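## Task

Read plate B33 in the reader READER. Press the reader's STAGE key so its stage comes out. If a plate already sits on that stage, place it, lid still on, lying flat within the locators of recovery nest N6. Carry B33 from plate hotel H1 to regrip nest RG. Lift off its lid and put the lid upright on lid park LP1. Place B33 flat within the locators on the reader's stage, with well A1 at the stage corner labelled A1. Press START and wait for the lamp to turn green again; the stage has to remain retracted afterwards or the read is void. All other plates in H1 stay undisturbed. Anything held in place only by the robot at the end does not count. Finish by releasing and moving the gripper away.

## Robot and tools

Robot: a single four-axis SCARA-style plate mover (scara4). Joints from base outward: lift (prismatic, 0.000 to 0.550 m), shoulder (-2.000 to 2.000 rad), elbow (-2.800 to 2.800 rad), wrist yaw (-12.566 to 12.566 rad), plus a two-finger gripper driven by one number. The gripper always stays level; it can only yaw about vertical. Its fingers point along the gripper's +x and open along its y. The controlled point, end_effector_position, sits midway between the rubber pads, about 2 to 3 cm behind the fingertips. Finger gap spans 0.140 m (fully open) down to 0.066 m (closed; tips never touch). Because the tips stay apart, one fingertip can press a key while the other presses a second one. Keep the elbow angle more than 0.4 rad away from 0, or the arm may fold and fault.

Frame: scene frame origin on the table top under the base, +z up, +y to the left when facing along +x. Reported positions are in metres, orientation as end_effector_quat_wxyz; the printed hand position gets less accurate at long reach. One camera: cam_wrist, 616x616, mounted on the hand.

execute_actions(actions): a list of actions run in sequence; an empty list simply returns state and images. Each action is a table of at most 15 rows, one row per 1/30 s step; if fewer rows are given the final row repeats to fill 15 steps. A row is 5 numbers, each in [-1, 1]: dx, dy, dz, rz, opening. The first four are an offset, in the gripper's own axes, from the gripper pose measured when that action began (for the first action in a call, the last pose reported in the scene). Every row refers to that same start pose, not to the row before. Scale: 1.0 equals 0.6 m for dx/dy/dz and 180 degrees for rz; rz rotates from +x toward +y. opening is absolute, not an offset: +1 fully open, -1 closed; a full close takes at least about 0.6 s. Per step the commanded pose is clipped to within 70 mm and 16 degrees of the measured pose, so a distant target needs several actions, and after an action the arm only continues to the last clipped pose.

move(target, speed, blocking): drives the gripper on a straight line toward one target. target is a single 5-number row laid out as above (offset in gripper axes from the pose in the latest result that shows one, opening absolute). speed is the path's top speed in m/s, 0.002 to 0.5 (default 0.25); turning is capped at twice that in rad/s. Paths last 0.5 to 10 s and are cut off at 10 s. The path ignores obstacles, and the real hand lags, strays, and may exceed speed, mostly with the arm near straight. Faster contact and targets set deeper beyond a surface both press harder. blocking=false returns after 0.5 s while motion continues; then use wait(0) to poll, and call wait or stop before issuing other motion. Its result adds a move: line with the end state (done, off_target, moving, held, fault), the limits that acted (paced = pose clipped; held = a check blocked steps, after which the arm may surge faster than speed), and distance to target.

wait(seconds): 0 to 10 s, arm keeps its last command; returns early if a running move finishes. stop(): brakes a running move (needs stopping distance; fingers continue). zoom_image(camera, region): camera "cam_wrist", region [x0, y0, x1, y1] in pixels from the top-left, at most 504x504. finished_scene(scene): ends the current scene by its number; irreversible, and it reports whether the goal was met.

Result lines: the state pose; Joint positions (lift, shoulder, elbow, wrist yaw, then pad gap in m); grip_measured (finger opening on the command scale, possibly offset by about 1 mm throughout a scene); Hand target (pose the controller is currently chasing); "pose unreachable" (clearance check altered or blocked the command); MOTOR HOT from 85 °C and OVER-TEMPERATURE FAULT at 100 °C, when brakes engage until cooled. To grip, command an opening roughly 0.04 below grip_measured; smaller margins grip lighter. Pads push up to about 18 N each; quick closes can press harder.

Torque: if contact load hits a joint limit (lift 56.4 N, shoulder 8.46 N m, elbow 4.23 N m, wrist yaw 1.41 N m, held weight included) the arm halts 10 s and drops the remainder of the call. Since offsets come from the measured pose, repeating a small offset against a rigid surface does not push further, but against something yielding it does. The robot holds its last command while you think, and carrying a load keeps heating motors.

Deck and reader: labels identify H1, LP1, RG and N6. H1 has 6 slots, slot 1 lowest; a stored plate faces a short end forward and is home when flat on its prongs, behind both front pins and between the side pins. A plate stored reversed shows a blank end; you may slide it out to read it, then return it the same orientation. Well A1 lies at the labelled short end, in the corner far from the labelled long side. On READER, STAGE is the lower key and START the upper; press a key straight in until it toggles. STAGE extends or retracts the stage; START runs a read and retracts an extended stage. Never let the stage start moving while a plate on it is not seated in its locators, or retract it while a lid on it is not resting on a seated plate. Avoid drops, slips, slams, hard hits, strong pushes, and anything leaving the table.

Each tool is called after ">>>" by a JSON object that holds its "name" and its "arguments".

## Session

>>> {"name": "execute_actions", "arguments": {"actions": []}}

Scene clock: 0.00 s.
end_effector_position=(+0.5454, -0.2086, +0.0633) grip_measured=+1.00 end_effector_quat_wxyz=(+0.729, -0.000, -0.000, +0.685)
Joint positions: [ 0.058 -1.01  -2.613 -1.151  0.14 ]
Motor temperatures (°C, as the motors report them): [34 26 22 23]
Hand target: +0.545, -0.209, +0.063; +0.729, -0.000, -0.000, +0.685

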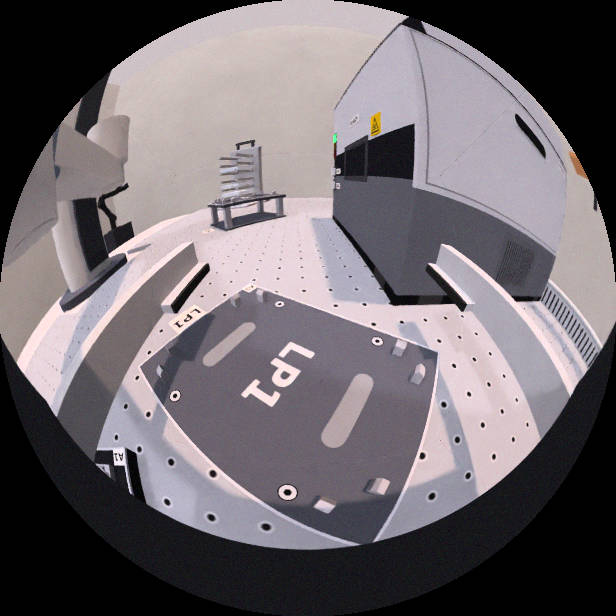

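>>> {"name": "move", "arguments": {"target": [0,0,0.4,0,1]}}

>>> {"name": "zoom_image", "arguments": {"camera": "cam_wrist", "region": [180,100,420,340]}}

Scene clock: 1.83 s.
end_effector_position=(+0.5454, -0.2086, +0.3034) grip_measured=+1.00 end_effector_quat_wxyz=(+0.729, -0.000, -0.000, +0.685)
Joint positions: [ 0.298 -1.01  -2.614 -1.151  0.14 ]
Motor temperatures (°C, as the motors report them): [34 26 22 23]
Hand target: +0.545, -0.209, +0.303; +0.729, -0.000, -0.000, +0.685
Off the commanded pose: 0.000 m, 0 deg.
move: done

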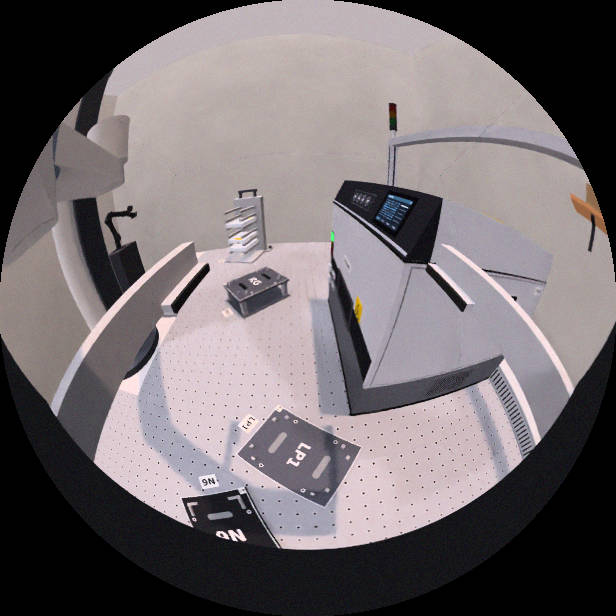

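Region (180, 100, 420, 340) of cam_wrist's 616x616 image, scaled by 2.100, with more detail than that image has.

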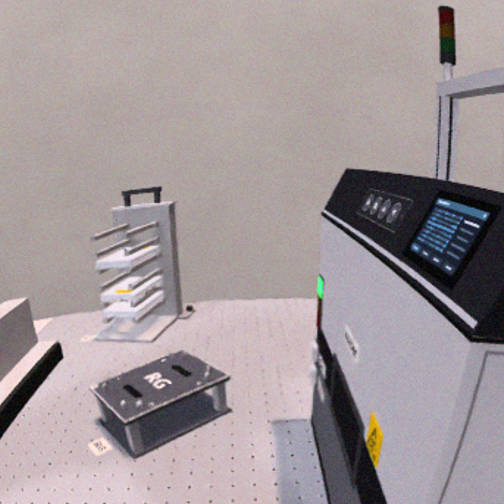

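>>> {"name": "move", "arguments": {"target": [0.255,0.175,-0.1,-0.4806,1]}}

Scene clock: 5.80 s.
end_effector_position=(+0.4500, -0.0495, +0.2434) grip_measured=+1.00 end_effector_quat_wxyz=(+1.000, -0.000, -0.000, -0.001)
Joint positions: [ 0.238 -1.38  -0.539 -4.365  0.14 ]
Motor temperatures (°C, as the motors report them): [34 26 22 23]
Hand target: +0.450, -0.050, +0.243; +1.000, -0.000, -0.000, -0.001
Off the commanded pose: 0.000 m, 0 deg.
move: done

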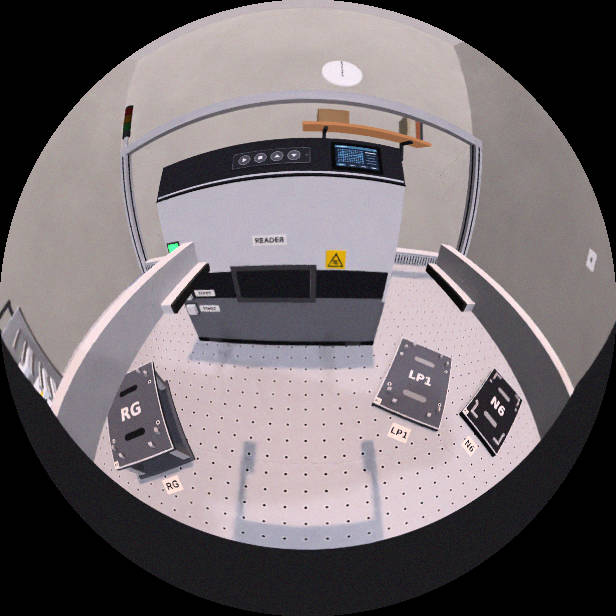

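>>> {"name": "zoom_image", "arguments": {"camera": "cam_wrist", "region": [208,330,408,530]}}

>>> {"name": "zoom_image", "arguments": {"camera": "cam_wrist", "region": [150,220,390,380]}}

Region (208, 330, 408, 530) of cam_wrist's 616x616 image, scaled by 2.520, with more detail than that image has.

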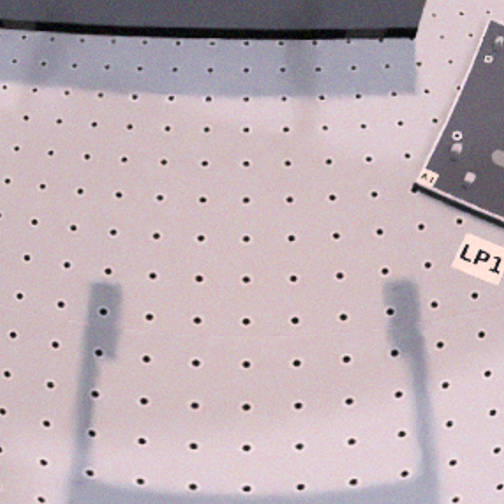

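Region (150, 220, 390, 380) of cam_wrist's 616x616 image, scaled by 2.100, with more detail than that image has.

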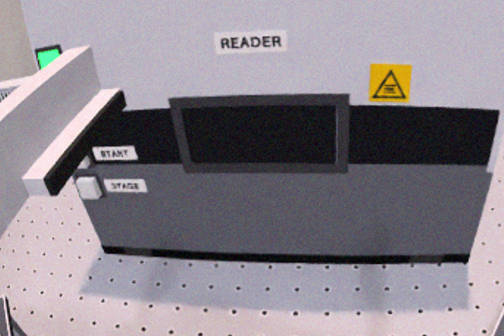

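>>> {"name": "move", "arguments": {"target": [0.05,0.36,-0.14,0,-1]}}

Scene clock: 8.63 s.
end_effector_position=(+0.4799, +0.1667, +0.1593) grip_measured=-0.98 end_effector_quat_wxyz=(+1.000, -0.000, -0.000, -0.001)
Joint positions: [ 0.154 -0.164 -0.924 -5.196  0.067]
Motor temperatures (°C, as the motors report them): [34 26 22 23]
Hand target: +0.480, +0.167, +0.159; +1.000, -0.000, -0.000, -0.001
Off the commanded pose: 0.000 m, 0 deg.
move: done

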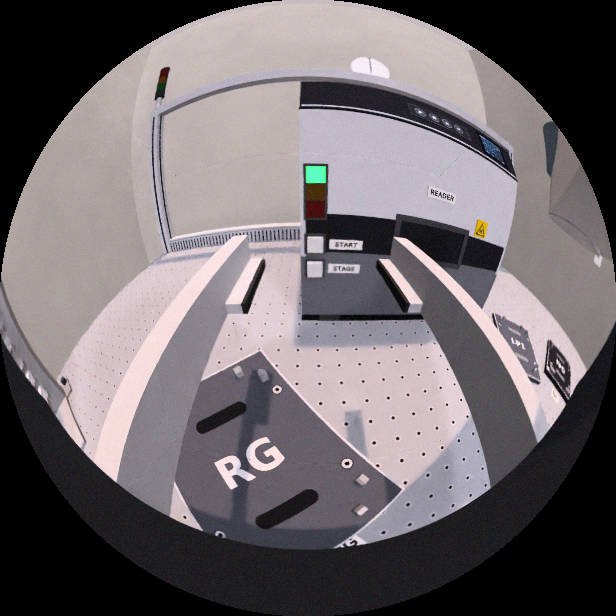

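>>> {"name": "move", "arguments": {"target": [0.14,0.072,-0.122,0,-1]}}

Scene clock: 9.87 s.
end_effector_position=(+0.5640, +0.2098, +0.0861) grip_measured=-0.98 end_effector_quat_wxyz=(+1.000, -0.000, -0.000, -0.001)
Joint positions: [ 0.081 -0.101 -1.346 -4.838  0.067]
Motor temperatures (°C, as the motors report them): [34 26 22 23]
Hand target: +0.564, +0.210, +0.086; +1.000, -0.000, -0.000, -0.001
Off the commanded pose: 0.000 m, 0 deg.
move: done

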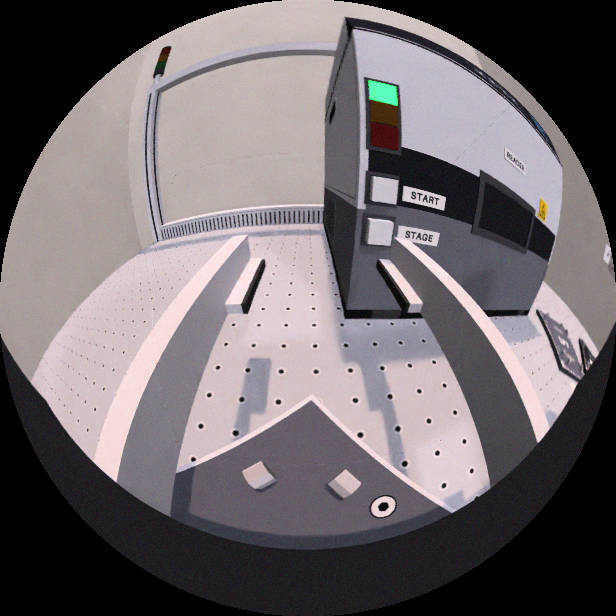

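>>> {"name": "move", "arguments": {"target": [0.058,0,0.005,0,-1], "speed": 0.03}}

Scene clock: 21.53 s.
end_effector_position=(+0.5954, +0.2099, +0.0889) grip_measured=-0.98 end_effector_quat_wxyz=(+1.000, -0.000, -0.000, -0.003)
Joint positions: [ 0.084 -0.105 -1.474 -4.71   0.067]
Motor temperatures (°C, as the motors report them): [34 26 23 23]
Hand target: +0.596, +0.210, +0.089; +1.000, -0.000, -0.000, -0.003
Off the commanded pose: 0.003 m, 0 deg.
TORQUE FAULT: the external load on joint 4 (wrist yaw) reached its load limit, and the arm stopped for 10 seconds. That time counts as 20 of the actions that you can send in this scene. The arm's remaining commands of this call were not run. The arm holds where it stopped, with its grip as last carried out, and accepts commands again: back off and push less far. The arm stops again, at the same cost, whenever a joint's load reaches its limit.
move: fault

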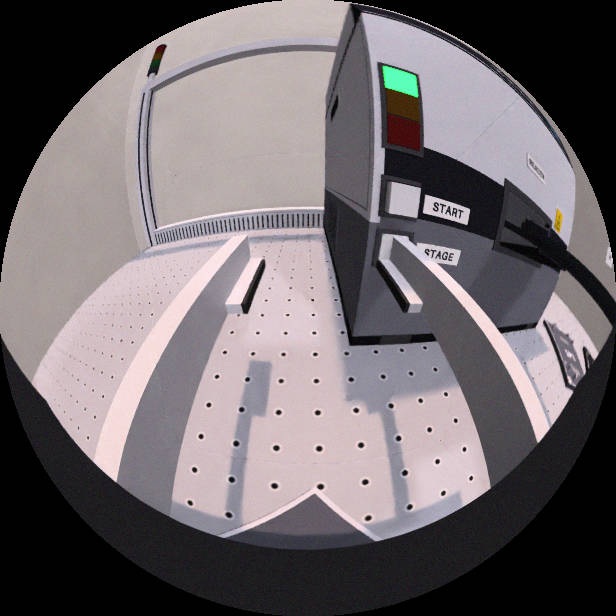

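>>> {"name": "move", "arguments": {"target": [-0.1,0,0.25,0,1]}}

>>> {"name": "move", "arguments": {"target": [-0.12,-0.32,0.03,0,1]}}

Scene clock: 22.87 s.
end_effector_position=(+0.5354, +0.2103, +0.2390) grip_measured=+1.00 end_effector_quat_wxyz=(+1.000, -0.000, -0.000, -0.003)
Joint positions: [ 0.234 -0.077 -1.246 -4.966  0.14 ]
Motor temperatures (°C, as the motors report them): [34 26 23 23]
Hand target: +0.535, +0.210, +0.239; +1.000, -0.000, -0.000, -0.003
Off the commanded pose: 0.000 m, 0 deg.
move: done

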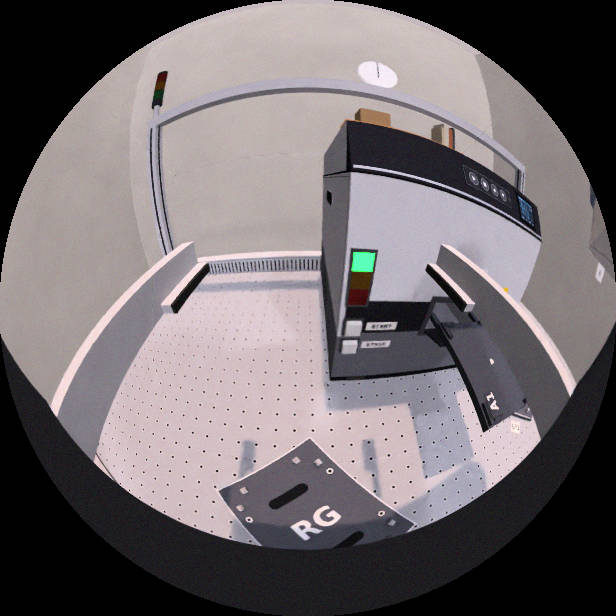

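Scene clock: 24.20 s.
end_effector_position=(+0.4625, +0.0185, +0.2569) grip_measured=+1.00 end_effector_quat_wxyz=(+1.000, -0.000, -0.000, -0.003)
Joint positions: [ 0.252 -0.899 -0.56  -4.83   0.14 ]
Motor temperatures (°C, as the motors report them): [34 26 23 23]
Hand target: +0.463, +0.019, +0.257; +1.000, -0.000, -0.000, -0.003
Off the commanded pose: 0.000 m, 0 deg.
move: done

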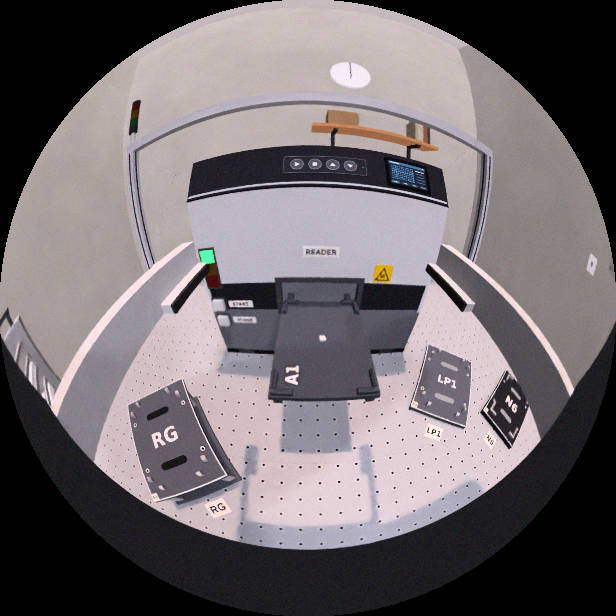

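>>> {"name": "zoom_image", "arguments": {"camera": "cam_wrist", "region": [250,270,400,420]}}

>>> {"name": "zoom_image", "arguments": {"camera": "cam_wrist", "region": [110,370,260,520]}}

Region (250, 270, 400, 420) of cam_wrist's 616x616 image, scaled by 3.360, with more detail than that image has.

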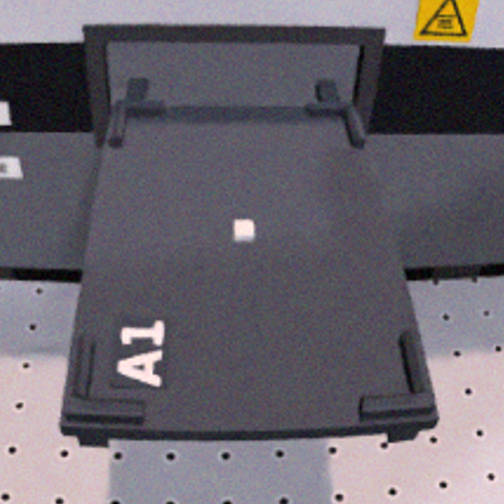

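Region (110, 370, 260, 520) of cam_wrist's 616x616 image, scaled by 3.360, with more detail than that image has.

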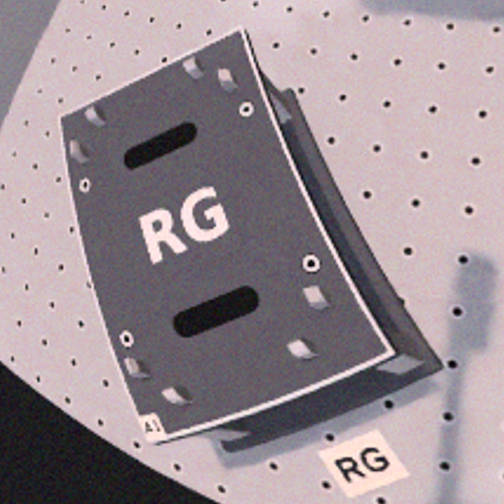

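>>> {"name": "move", "arguments": {"target": [0.08,-0.01,-0.12,0,1]}}

>>> {"name": "zoom_image", "arguments": {"camera": "cam_wrist", "region": [180,230,460,510]}}

Scene clock: 25.60 s.
end_effector_position=(+0.5106, +0.0121, +0.1849) grip_measured=+1.00 end_effector_quat_wxyz=(+1.000, -0.000, -0.000, -0.003)
Joint positions: [ 0.18  -0.934 -0.758 -4.597  0.14 ]
Motor temperatures (°C, as the motors report them): [34 26 23 23]
Hand target: +0.510, +0.012, +0.185; +1.000, -0.000, -0.000, -0.003
Off the commanded pose: 0.000 m, 0 deg.
move: done

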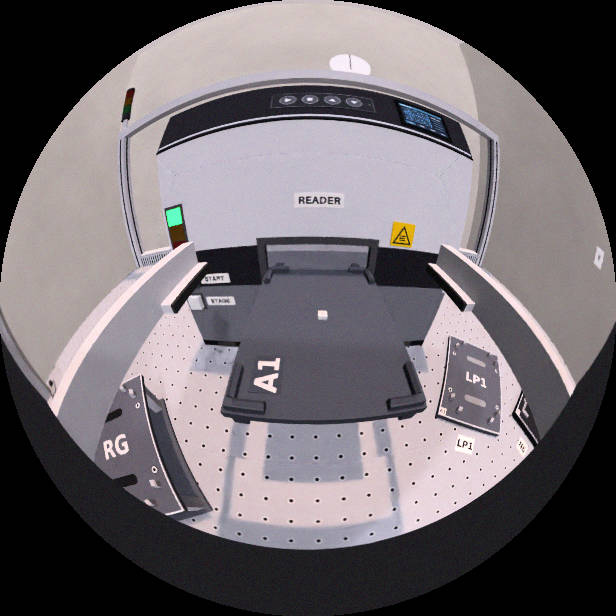

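Region (180, 230, 460, 510) of cam_wrist's 616x616 image, scaled by 1.800, with more detail than that image has.

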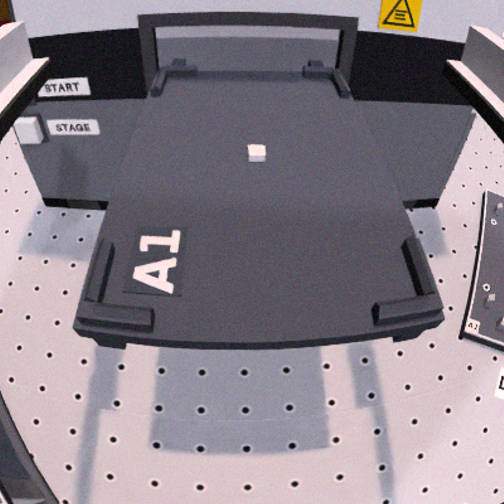

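>>> {"name": "move", "arguments": {"target": [-0.35,0.5,0.06,0.5,1], "speed": 0.35}}

Scene clock: 29.20 s.
end_effector_position=(+0.3023, +0.3136, +0.2209) grip_measured=+1.00 end_effector_quat_wxyz=(+0.710, -0.000, -0.000, +0.705)
Joint positions: [ 0.216 -0.039 -0.838 -3.842  0.14 ]
Motor temperatures (°C, as the motors report them): [34 26 23 23]
Hand target: +0.302, +0.314, +0.221; +0.709, -0.000, -0.000, +0.705
Off the commanded pose: 0.000 m, 0 deg.
move: done

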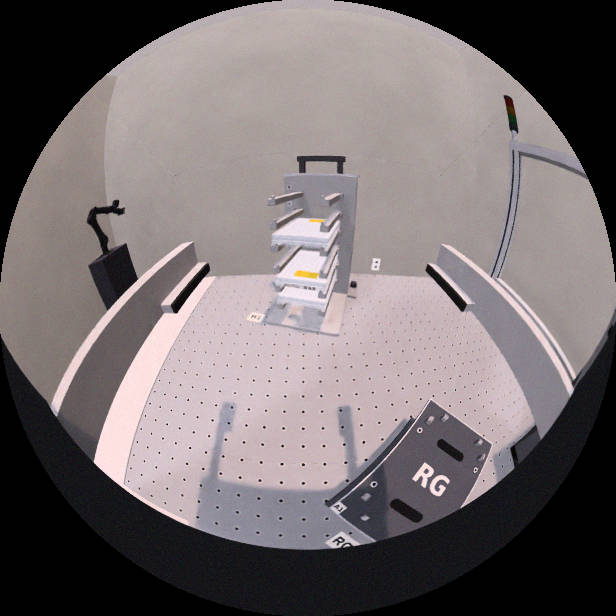

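>>> {"name": "move", "arguments": {"target": [0.094,0.1,-0.13,-0.078,1]}}

>>> {"name": "zoom_image", "arguments": {"camera": "cam_wrist", "region": [220,90,420,330]}}

Scene clock: 30.40 s.
end_effector_position=(+0.2424, +0.3704, +0.1429) grip_measured=+1.00 end_effector_quat_wxyz=(+0.790, -0.000, -0.000, +0.613)
Joint positions: [ 0.138  0.481 -0.935 -4.51   0.14 ]
Motor temperatures (°C, as the motors report them): [34 26 23 23]
Hand target: +0.243, +0.370, +0.143; +0.790, -0.000, -0.000, +0.613
Off the commanded pose: 0.000 m, 0 deg.
move: done

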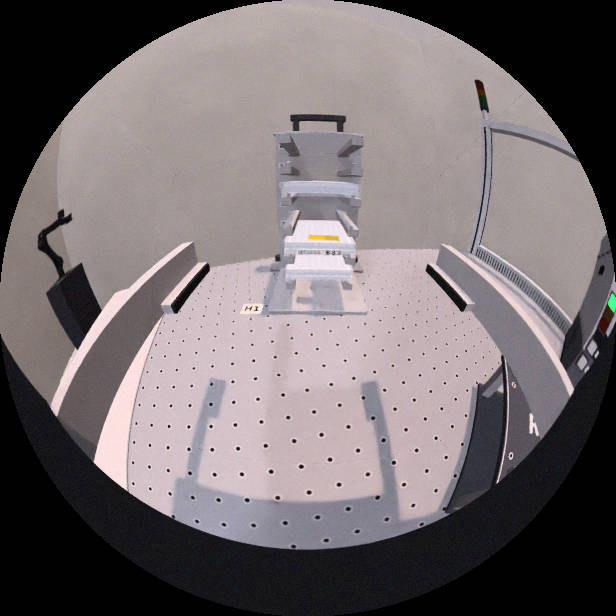

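Region (220, 90, 420, 330) of cam_wrist's 616x616 image, scaled by 2.100, with more detail than that image has.

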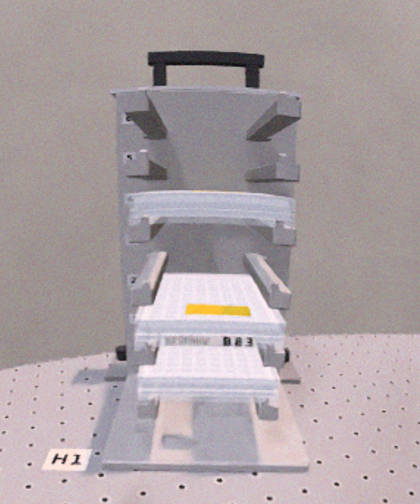

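>>> {"name": "move", "arguments": {"target": [0.13,-0.006,-0.06,0,1]}}

>>> {"name": "zoom_image", "arguments": {"camera": "cam_wrist", "region": [220,90,420,330]}}

Scene clock: 31.37 s.
end_effector_position=(+0.2654, +0.4451, +0.1068) grip_measured=+1.00 end_effector_quat_wxyz=(+0.790, -0.000, -0.000, +0.613)
Joint positions: [ 0.102  0.57  -1.291 -4.244  0.14 ]
Motor temperatures (°C, as the motors report them): [34 26 22 23]
Hand target: +0.265, +0.445, +0.107; +0.790, -0.000, -0.000, +0.613
Off the commanded pose: 0.000 m, 0 deg.
move: done

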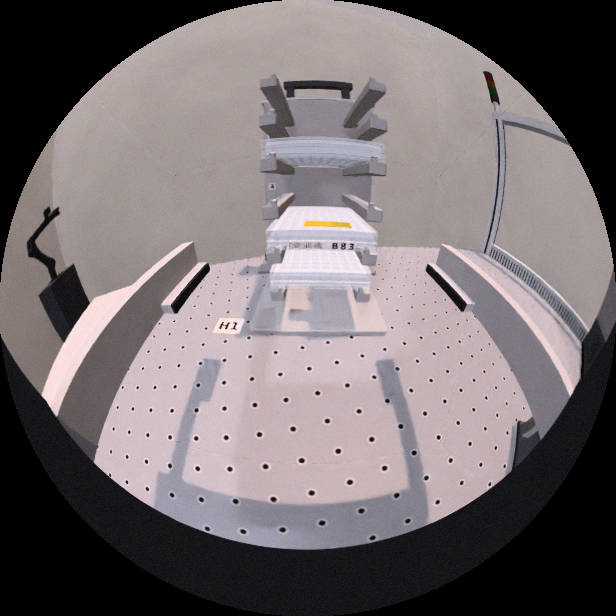

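Region (220, 90, 420, 330) of cam_wrist's 616x616 image, scaled by 2.100, with more detail than that image has.

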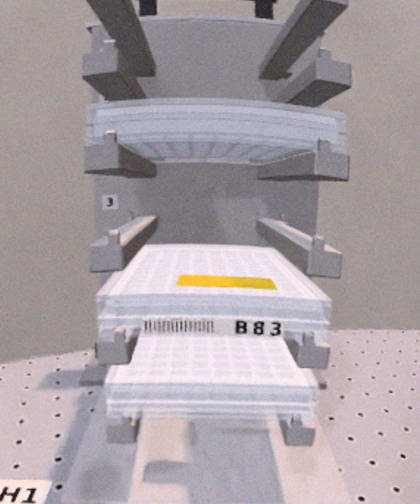

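>>> {"name": "move", "arguments": {"target": [0.1,0.135,0,-0.25,-1], "speed": 0.2}}

>>> {"name": "zoom_image", "arguments": {"camera": "cam_wrist", "region": [180,60,460,340]}}

Scene clock: 37.50 s.
end_effector_position=(+0.2015, +0.5231, +0.1069) grip_measured=-0.98 end_effector_quat_wxyz=(+0.965, -0.000, -0.000, +0.264)
Joint positions: [ 0.102  1.336 -2.181 -4.904  0.067]
Motor temperatures (°C, as the motors report them): [34 26 22 23]
Hand target: +0.202, +0.523, +0.107; +0.965, -0.000, -0.000, +0.264
Off the commanded pose: 0.000 m, 0 deg.
move: done

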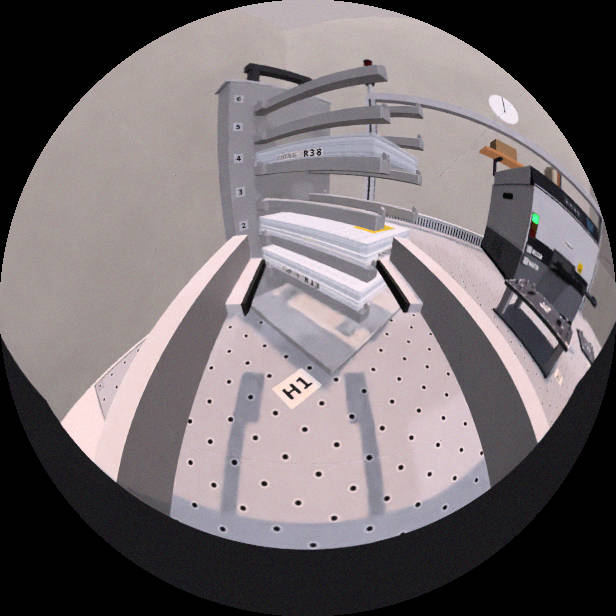

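Region (180, 60, 460, 340) of cam_wrist's 616x616 image, scaled by 1.800, with more detail than that image has.

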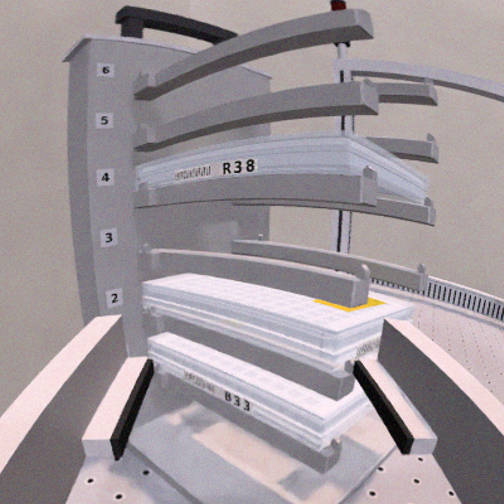

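>>> {"name": "move", "arguments": {"target": [0.0273,-0.168,-0.062,0.25,1], "speed": 0.3}}

>>> {"name": "move", "arguments": {"target": [0.07,0,0,0,0], "speed": 0.1}}

>>> {"name": "zoom_image", "arguments": {"camera": "cam_wrist", "region": [200,160,440,330]}}

Scene clock: 40.47 s.
end_effector_position=(+0.2673, +0.4449, +0.0696) grip_measured=+1.00 end_effector_quat_wxyz=(+0.791, -0.000, -0.000, +0.612)
Joint positions: [ 0.065  0.564 -1.292 -4.238  0.14 ]
Motor temperatures (°C, as the motors report them): [34 26 22 23]
Hand target: +0.267, +0.445, +0.070; +0.790, -0.000, -0.000, +0.613
Off the commanded pose: 0.000 m, 0 deg.
move: done

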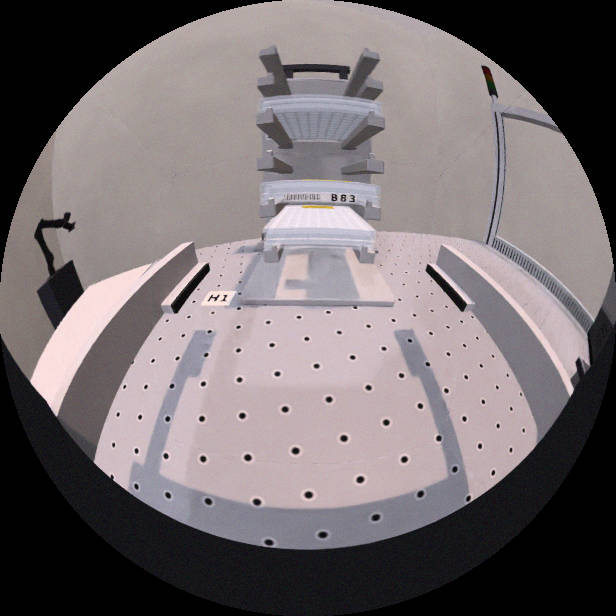

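Scene clock: 41.20 s.
end_effector_position=(+0.2779, +0.4855, +0.0696) grip_measured=+0.00 end_effector_quat_wxyz=(+0.791, -0.000, -0.000, +0.612)
Joint positions: [ 0.065  0.643 -1.505 -4.104  0.103]
Motor temperatures (°C, as the motors report them): [34 26 22 23]
Hand target: +0.278, +0.486, +0.070; +0.791, -0.000, -0.000, +0.612
Off the commanded pose: 0.000 m, 0 deg.
move: done

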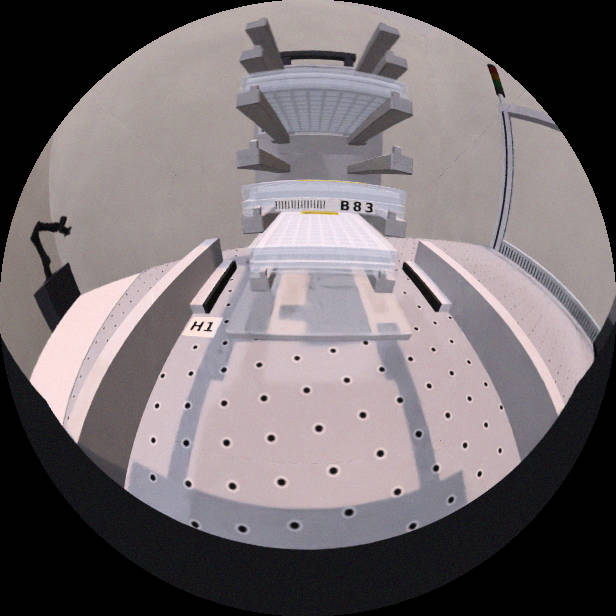

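Region (200, 160, 440, 330) of cam_wrist's 616x616 image, scaled by 2.100, with more detail than that image has; it fills the top 357 rows of this view, and the rest is white.

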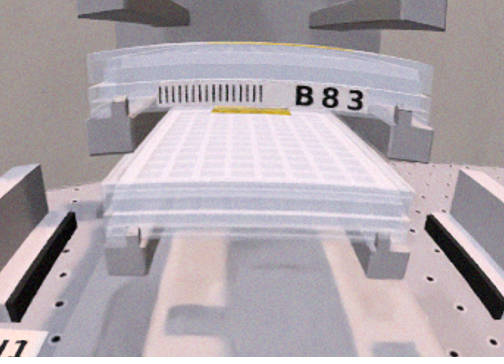

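>>> {"name": "move", "arguments": {"target": [0.105,-0.003,0,0,0], "speed": 0.06}}

>>> {"name": "move", "arguments": {"target": [0,0,0,0,-0.4]}}

Scene clock: 42.80 s.
end_effector_position=(+0.2954, +0.5461, +0.0696) grip_measured=+0.00 end_effector_quat_wxyz=(+0.791, -0.000, -0.000, +0.612)
Joint positions: [ 0.065  0.788 -1.871 -3.882  0.103]
Motor temperatures (°C, as the motors report them): [34 26 22 23]
Hand target: +0.295, +0.546, +0.070; +0.791, -0.000, -0.000, +0.612
Off the commanded pose: 0.000 m, 0 deg.
move: done

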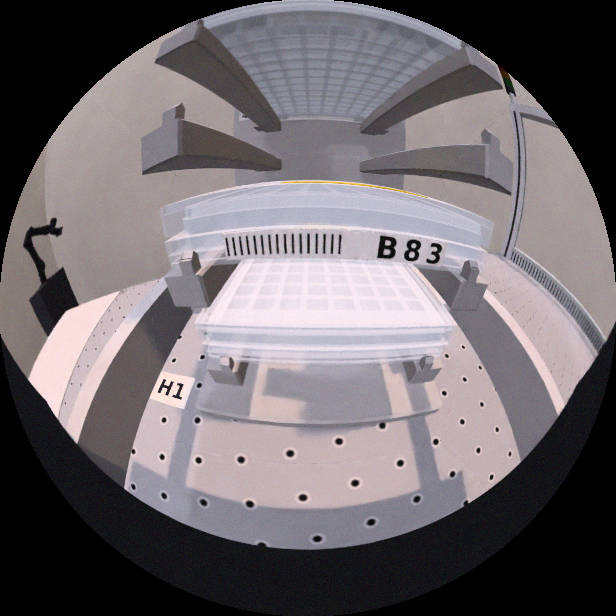

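Scene clock: 43.30 s.
end_effector_position=(+0.2954, +0.5461, +0.0696) grip_measured=-0.40 end_effector_quat_wxyz=(+0.791, -0.000, -0.000, +0.612)
Joint positions: [ 0.065  0.788 -1.871 -3.882  0.088]
Motor temperatures (°C, as the motors report them): [34 26 22 23]
Hand target: +0.295, +0.546, +0.070; +0.791, -0.000, -0.000, +0.612
Off the commanded pose: 0.000 m, 0 deg.
move: done

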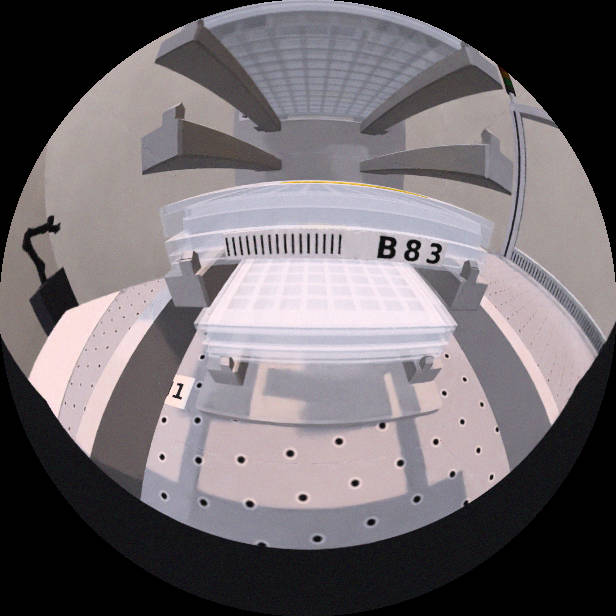

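>>> {"name": "move", "arguments": {"target": [0,0,0,0,-0.53]}}

Scene clock: 44.23 s.
end_effector_position=(+0.2954, +0.5460, +0.0696) grip_measured=-0.45 end_effector_quat_wxyz=(+0.791, -0.000, -0.000, +0.612)
Joint positions: [ 0.065  0.788 -1.871 -3.882  0.086]
Motor temperatures (°C, as the motors report them): [34 26 22 23]
Hand target: +0.295, +0.546, +0.070; +0.791, -0.000, -0.000, +0.612
Off the commanded pose: 0.000 m, 0 deg.
move: done

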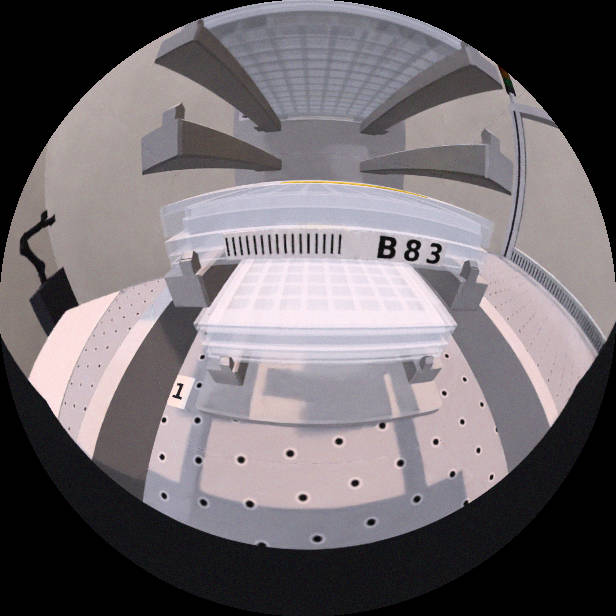

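>>> {"name": "move", "arguments": {"target": [0,0,0.009,0,-0.5], "speed": 0.015}}

>>> {"name": "zoom_image", "arguments": {"camera": "cam_wrist", "region": [150,220,510,420]}}

Scene clock: 45.13 s.
end_effector_position=(+0.2954, +0.5460, +0.0750) grip_measured=-0.46 end_effector_quat_wxyz=(+0.791, -0.000, -0.000, +0.612)
Joint positions: [ 0.07   0.788 -1.871 -3.882  0.086]
Motor temperatures (°C, as the motors report them): [34 26 22 23]
Hand target: +0.295, +0.546, +0.075; +0.791, -0.000, -0.000, +0.612
Off the commanded pose: 0.000 m, 0 deg.
move: done

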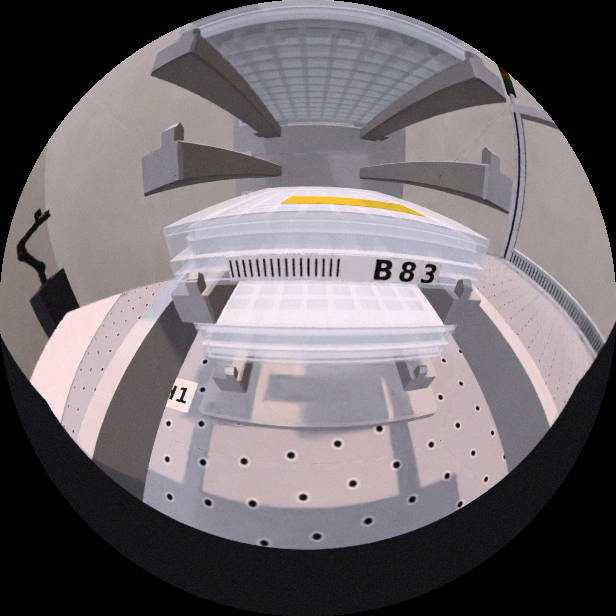

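Region (150, 220, 510, 420) of cam_wrist's 616x616 image, scaled by 1.400, with more detail than that image has.

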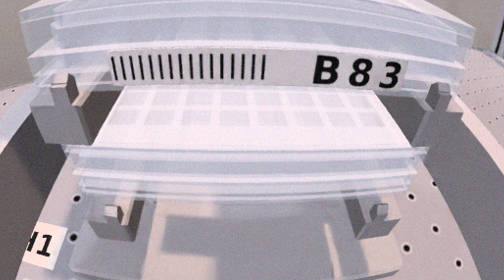

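>>> {"name": "move", "arguments": {"target": [-0.03,0,0,0,-0.5], "speed": 0.02}}

Scene clock: 46.43 s.
end_effector_position=(+0.2908, +0.5287, +0.0750) grip_measured=-0.46 end_effector_quat_wxyz=(+0.791, -0.000, -0.000, +0.612)
Joint positions: [ 0.07   0.74  -1.758 -3.947  0.086]
Motor temperatures (°C, as the motors report them): [34 26 22 23]
Hand target: +0.291, +0.529, +0.075; +0.791, -0.000, -0.000, +0.612
Off the commanded pose: 0.000 m, 0 deg.
move: done

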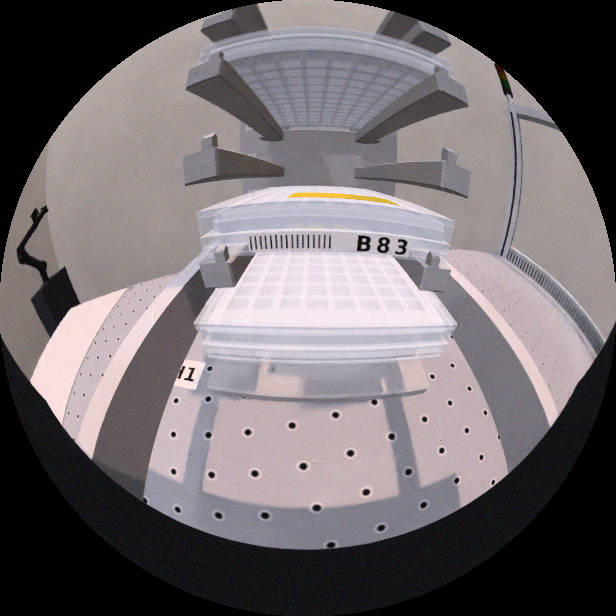

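>>> {"name": "move", "arguments": {"target": [-0.22,0,0,0,-0.5], "speed": 0.1}}

Scene clock: 48.23 s.
end_effector_position=(+0.2578, +0.4009, +0.0750) grip_measured=-0.46 end_effector_quat_wxyz=(+0.791, -0.000, -0.000, +0.612)
Joint positions: [ 0.07   0.489 -1.08  -4.374  0.086]
Motor temperatures (°C, as the motors report them): [34 26 22 23]
Hand target: +0.258, +0.401, +0.075; +0.791, -0.000, -0.000, +0.612
Off the commanded pose: 0.000 m, 0 deg.
move: done

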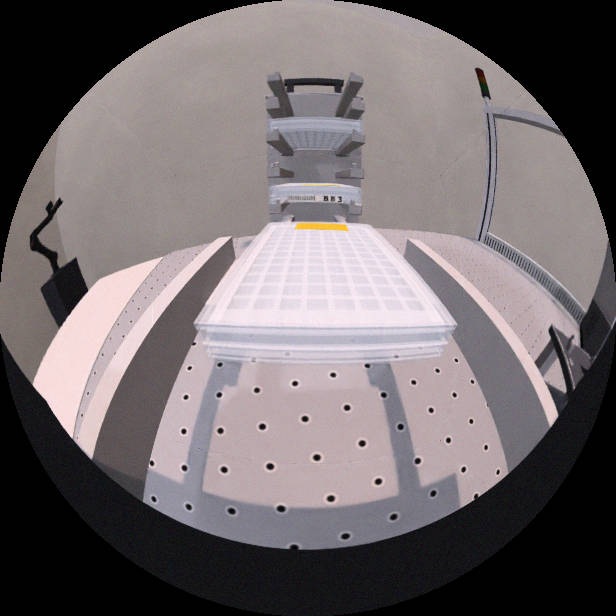

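>>> {"name": "move", "arguments": {"target": [-0.06,-0.05,0.08,0,-0.5]}}

Scene clock: 49.57 s.
end_effector_position=(+0.2780, +0.3585, +0.1230) grip_measured=-0.46 end_effector_quat_wxyz=(+0.791, -0.000, -0.000, +0.612)
Joint positions: [ 0.118  0.317 -0.918 -4.365  0.086]
Motor temperatures (°C, as the motors report them): [34 26 22 23]
Hand target: +0.278, +0.359, +0.123; +0.791, -0.000, -0.000, +0.612
Off the commanded pose: 0.000 m, 0 deg.
move: done

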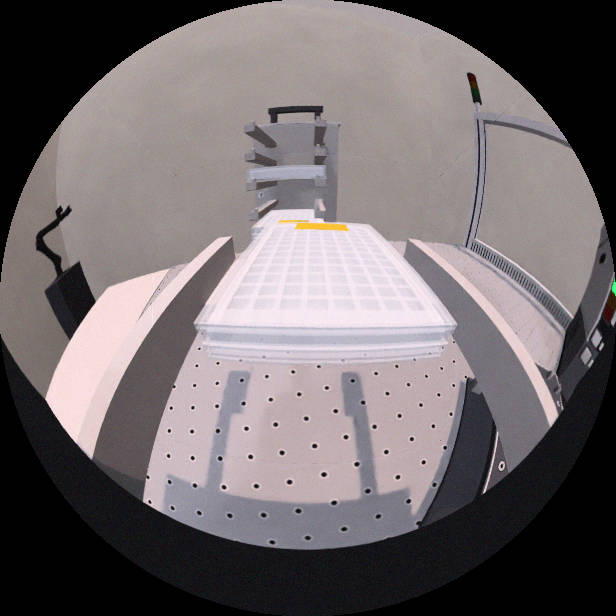

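>>> {"name": "move", "arguments": {"target": [-0.143,-0.316,-0.02,0.8,-0.5], "speed": 0.3}}

Scene clock: 54.27 s.
end_effector_position=(+0.4399, +0.2282, +0.1110) grip_measured=-0.46 end_effector_quat_wxyz=(-0.338, -0.000, -0.000, +0.941)
Joint positions: [ 0.106  0.388 -2.453 -0.387  0.086]
Motor temperatures (°C, as the motors report them): [34 26 22 23]
Hand target: +0.440, +0.228, +0.111; -0.338, -0.000, -0.000, +0.941
Off the commanded pose: 0.000 m, 0 deg.
move: done

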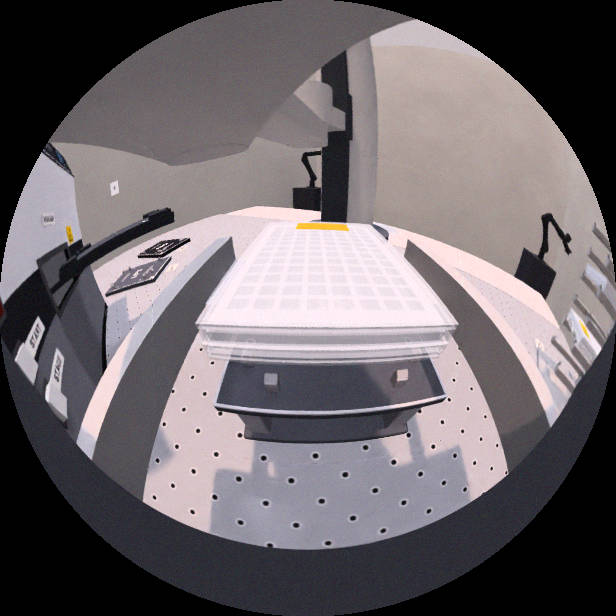

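>>> {"name": "move", "arguments": {"target": [0.03,-0.013,-0.045,0,-0.5], "speed": 0.06}}

>>> {"name": "zoom_image", "arguments": {"camera": "cam_wrist", "region": [170,300,490,480]}}

Scene clock: 55.53 s.
end_effector_position=(+0.4214, +0.2225, +0.0841) grip_measured=-0.46 end_effector_quat_wxyz=(-0.339, -0.000, -0.000, +0.941)
Joint positions: [ 0.079  0.322 -2.272 -0.501  0.086]
Motor temperatures (°C, as the motors report them): [34 26 22 23]
Hand target: +0.421, +0.223, +0.084; -0.338, -0.000, -0.000, +0.941
Off the commanded pose: 0.000 m, 0 deg.
move: done

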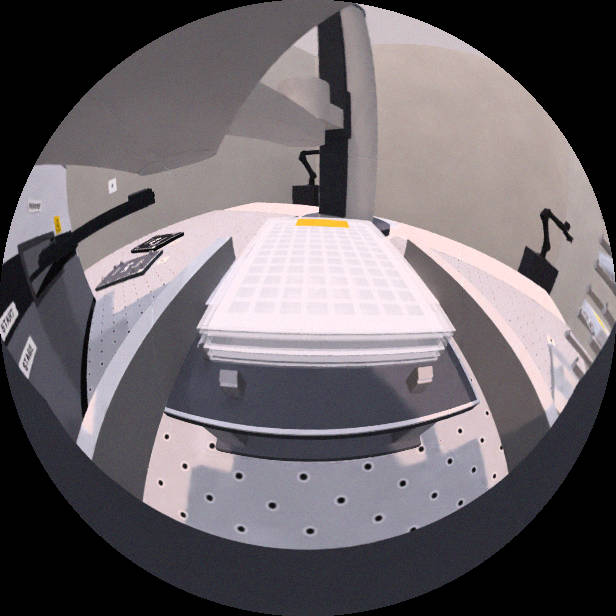

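Region (170, 300, 490, 480) of cam_wrist's 616x616 image, scaled by 1.575, with more detail than that image has; it fills the top 284 rows of this view, and the rest is white.

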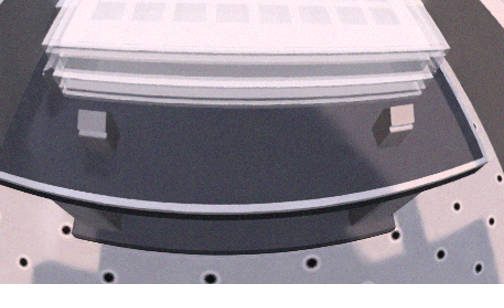

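>>> {"name": "move", "arguments": {"target": [0,0,0.006,0,-0.5], "speed": 0.02}}

>>> {"name": "move", "arguments": {"target": [-0.007,0.001,0,0,-0.5], "speed": 0.02}}

>>> {"name": "move", "arguments": {"target": [0,0,-0.011,0,-0.5], "speed": 0.01}}

Scene clock: 56.73 s.
end_effector_position=(+0.4214, +0.2225, +0.0876) grip_measured=-0.46 end_effector_quat_wxyz=(-0.339, -0.000, -0.000, +0.941)
Joint positions: [ 0.083  0.322 -2.272 -0.501  0.086]
Motor temperatures (°C, as the motors report them): [34 26 22 23]
Hand target: +0.421, +0.222, +0.088; -0.339, -0.000, -0.000, +0.941
Off the commanded pose: 0.000 m, 0 deg.
move: done

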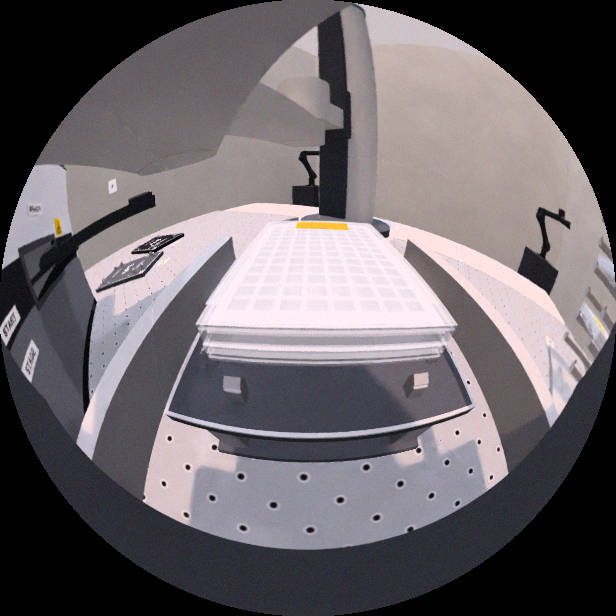

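Scene clock: 57.43 s.
end_effector_position=(+0.4250, +0.2247, +0.0876) grip_measured=-0.46 end_effector_quat_wxyz=(-0.339, -0.000, -0.000, +0.941)
Joint positions: [ 0.083  0.338 -2.311 -0.478  0.086]
Motor temperatures (°C, as the motors report them): [34 26 22 23]
Hand target: +0.425, +0.225, +0.088; -0.339, -0.000, -0.000, +0.941
Off the commanded pose: 0.000 m, 0 deg.
move: done

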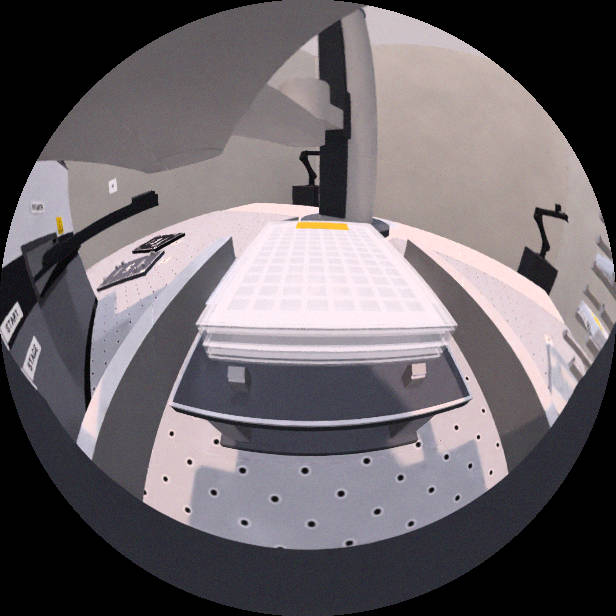

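Scene clock: 58.30 s.
end_effector_position=(+0.4252, +0.2245, +0.0810) grip_measured=-0.46 end_effector_quat_wxyz=(-0.339, -0.000, -0.000, +0.941)
Joint positions: [ 0.076  0.338 -2.311 -0.477  0.086]
Motor temperatures (°C, as the motors report them): [34 26 22 23]
Hand target: +0.425, +0.225, +0.081; -0.339, -0.000, -0.000, +0.941
Off the commanded pose: 0.000 m, 0 deg.
move: done

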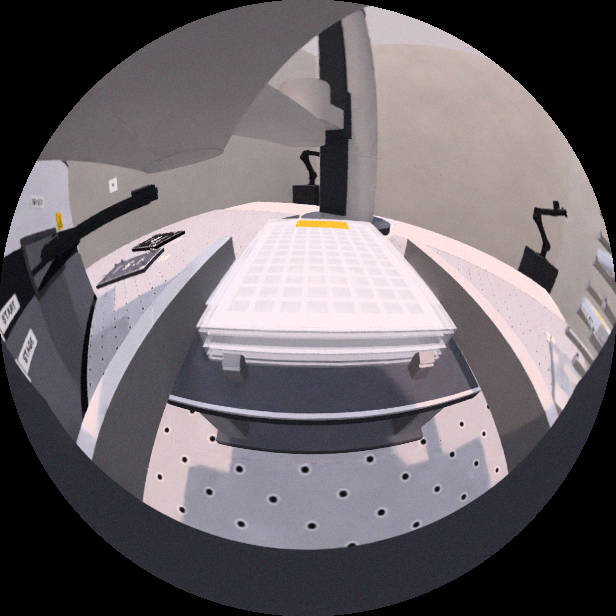

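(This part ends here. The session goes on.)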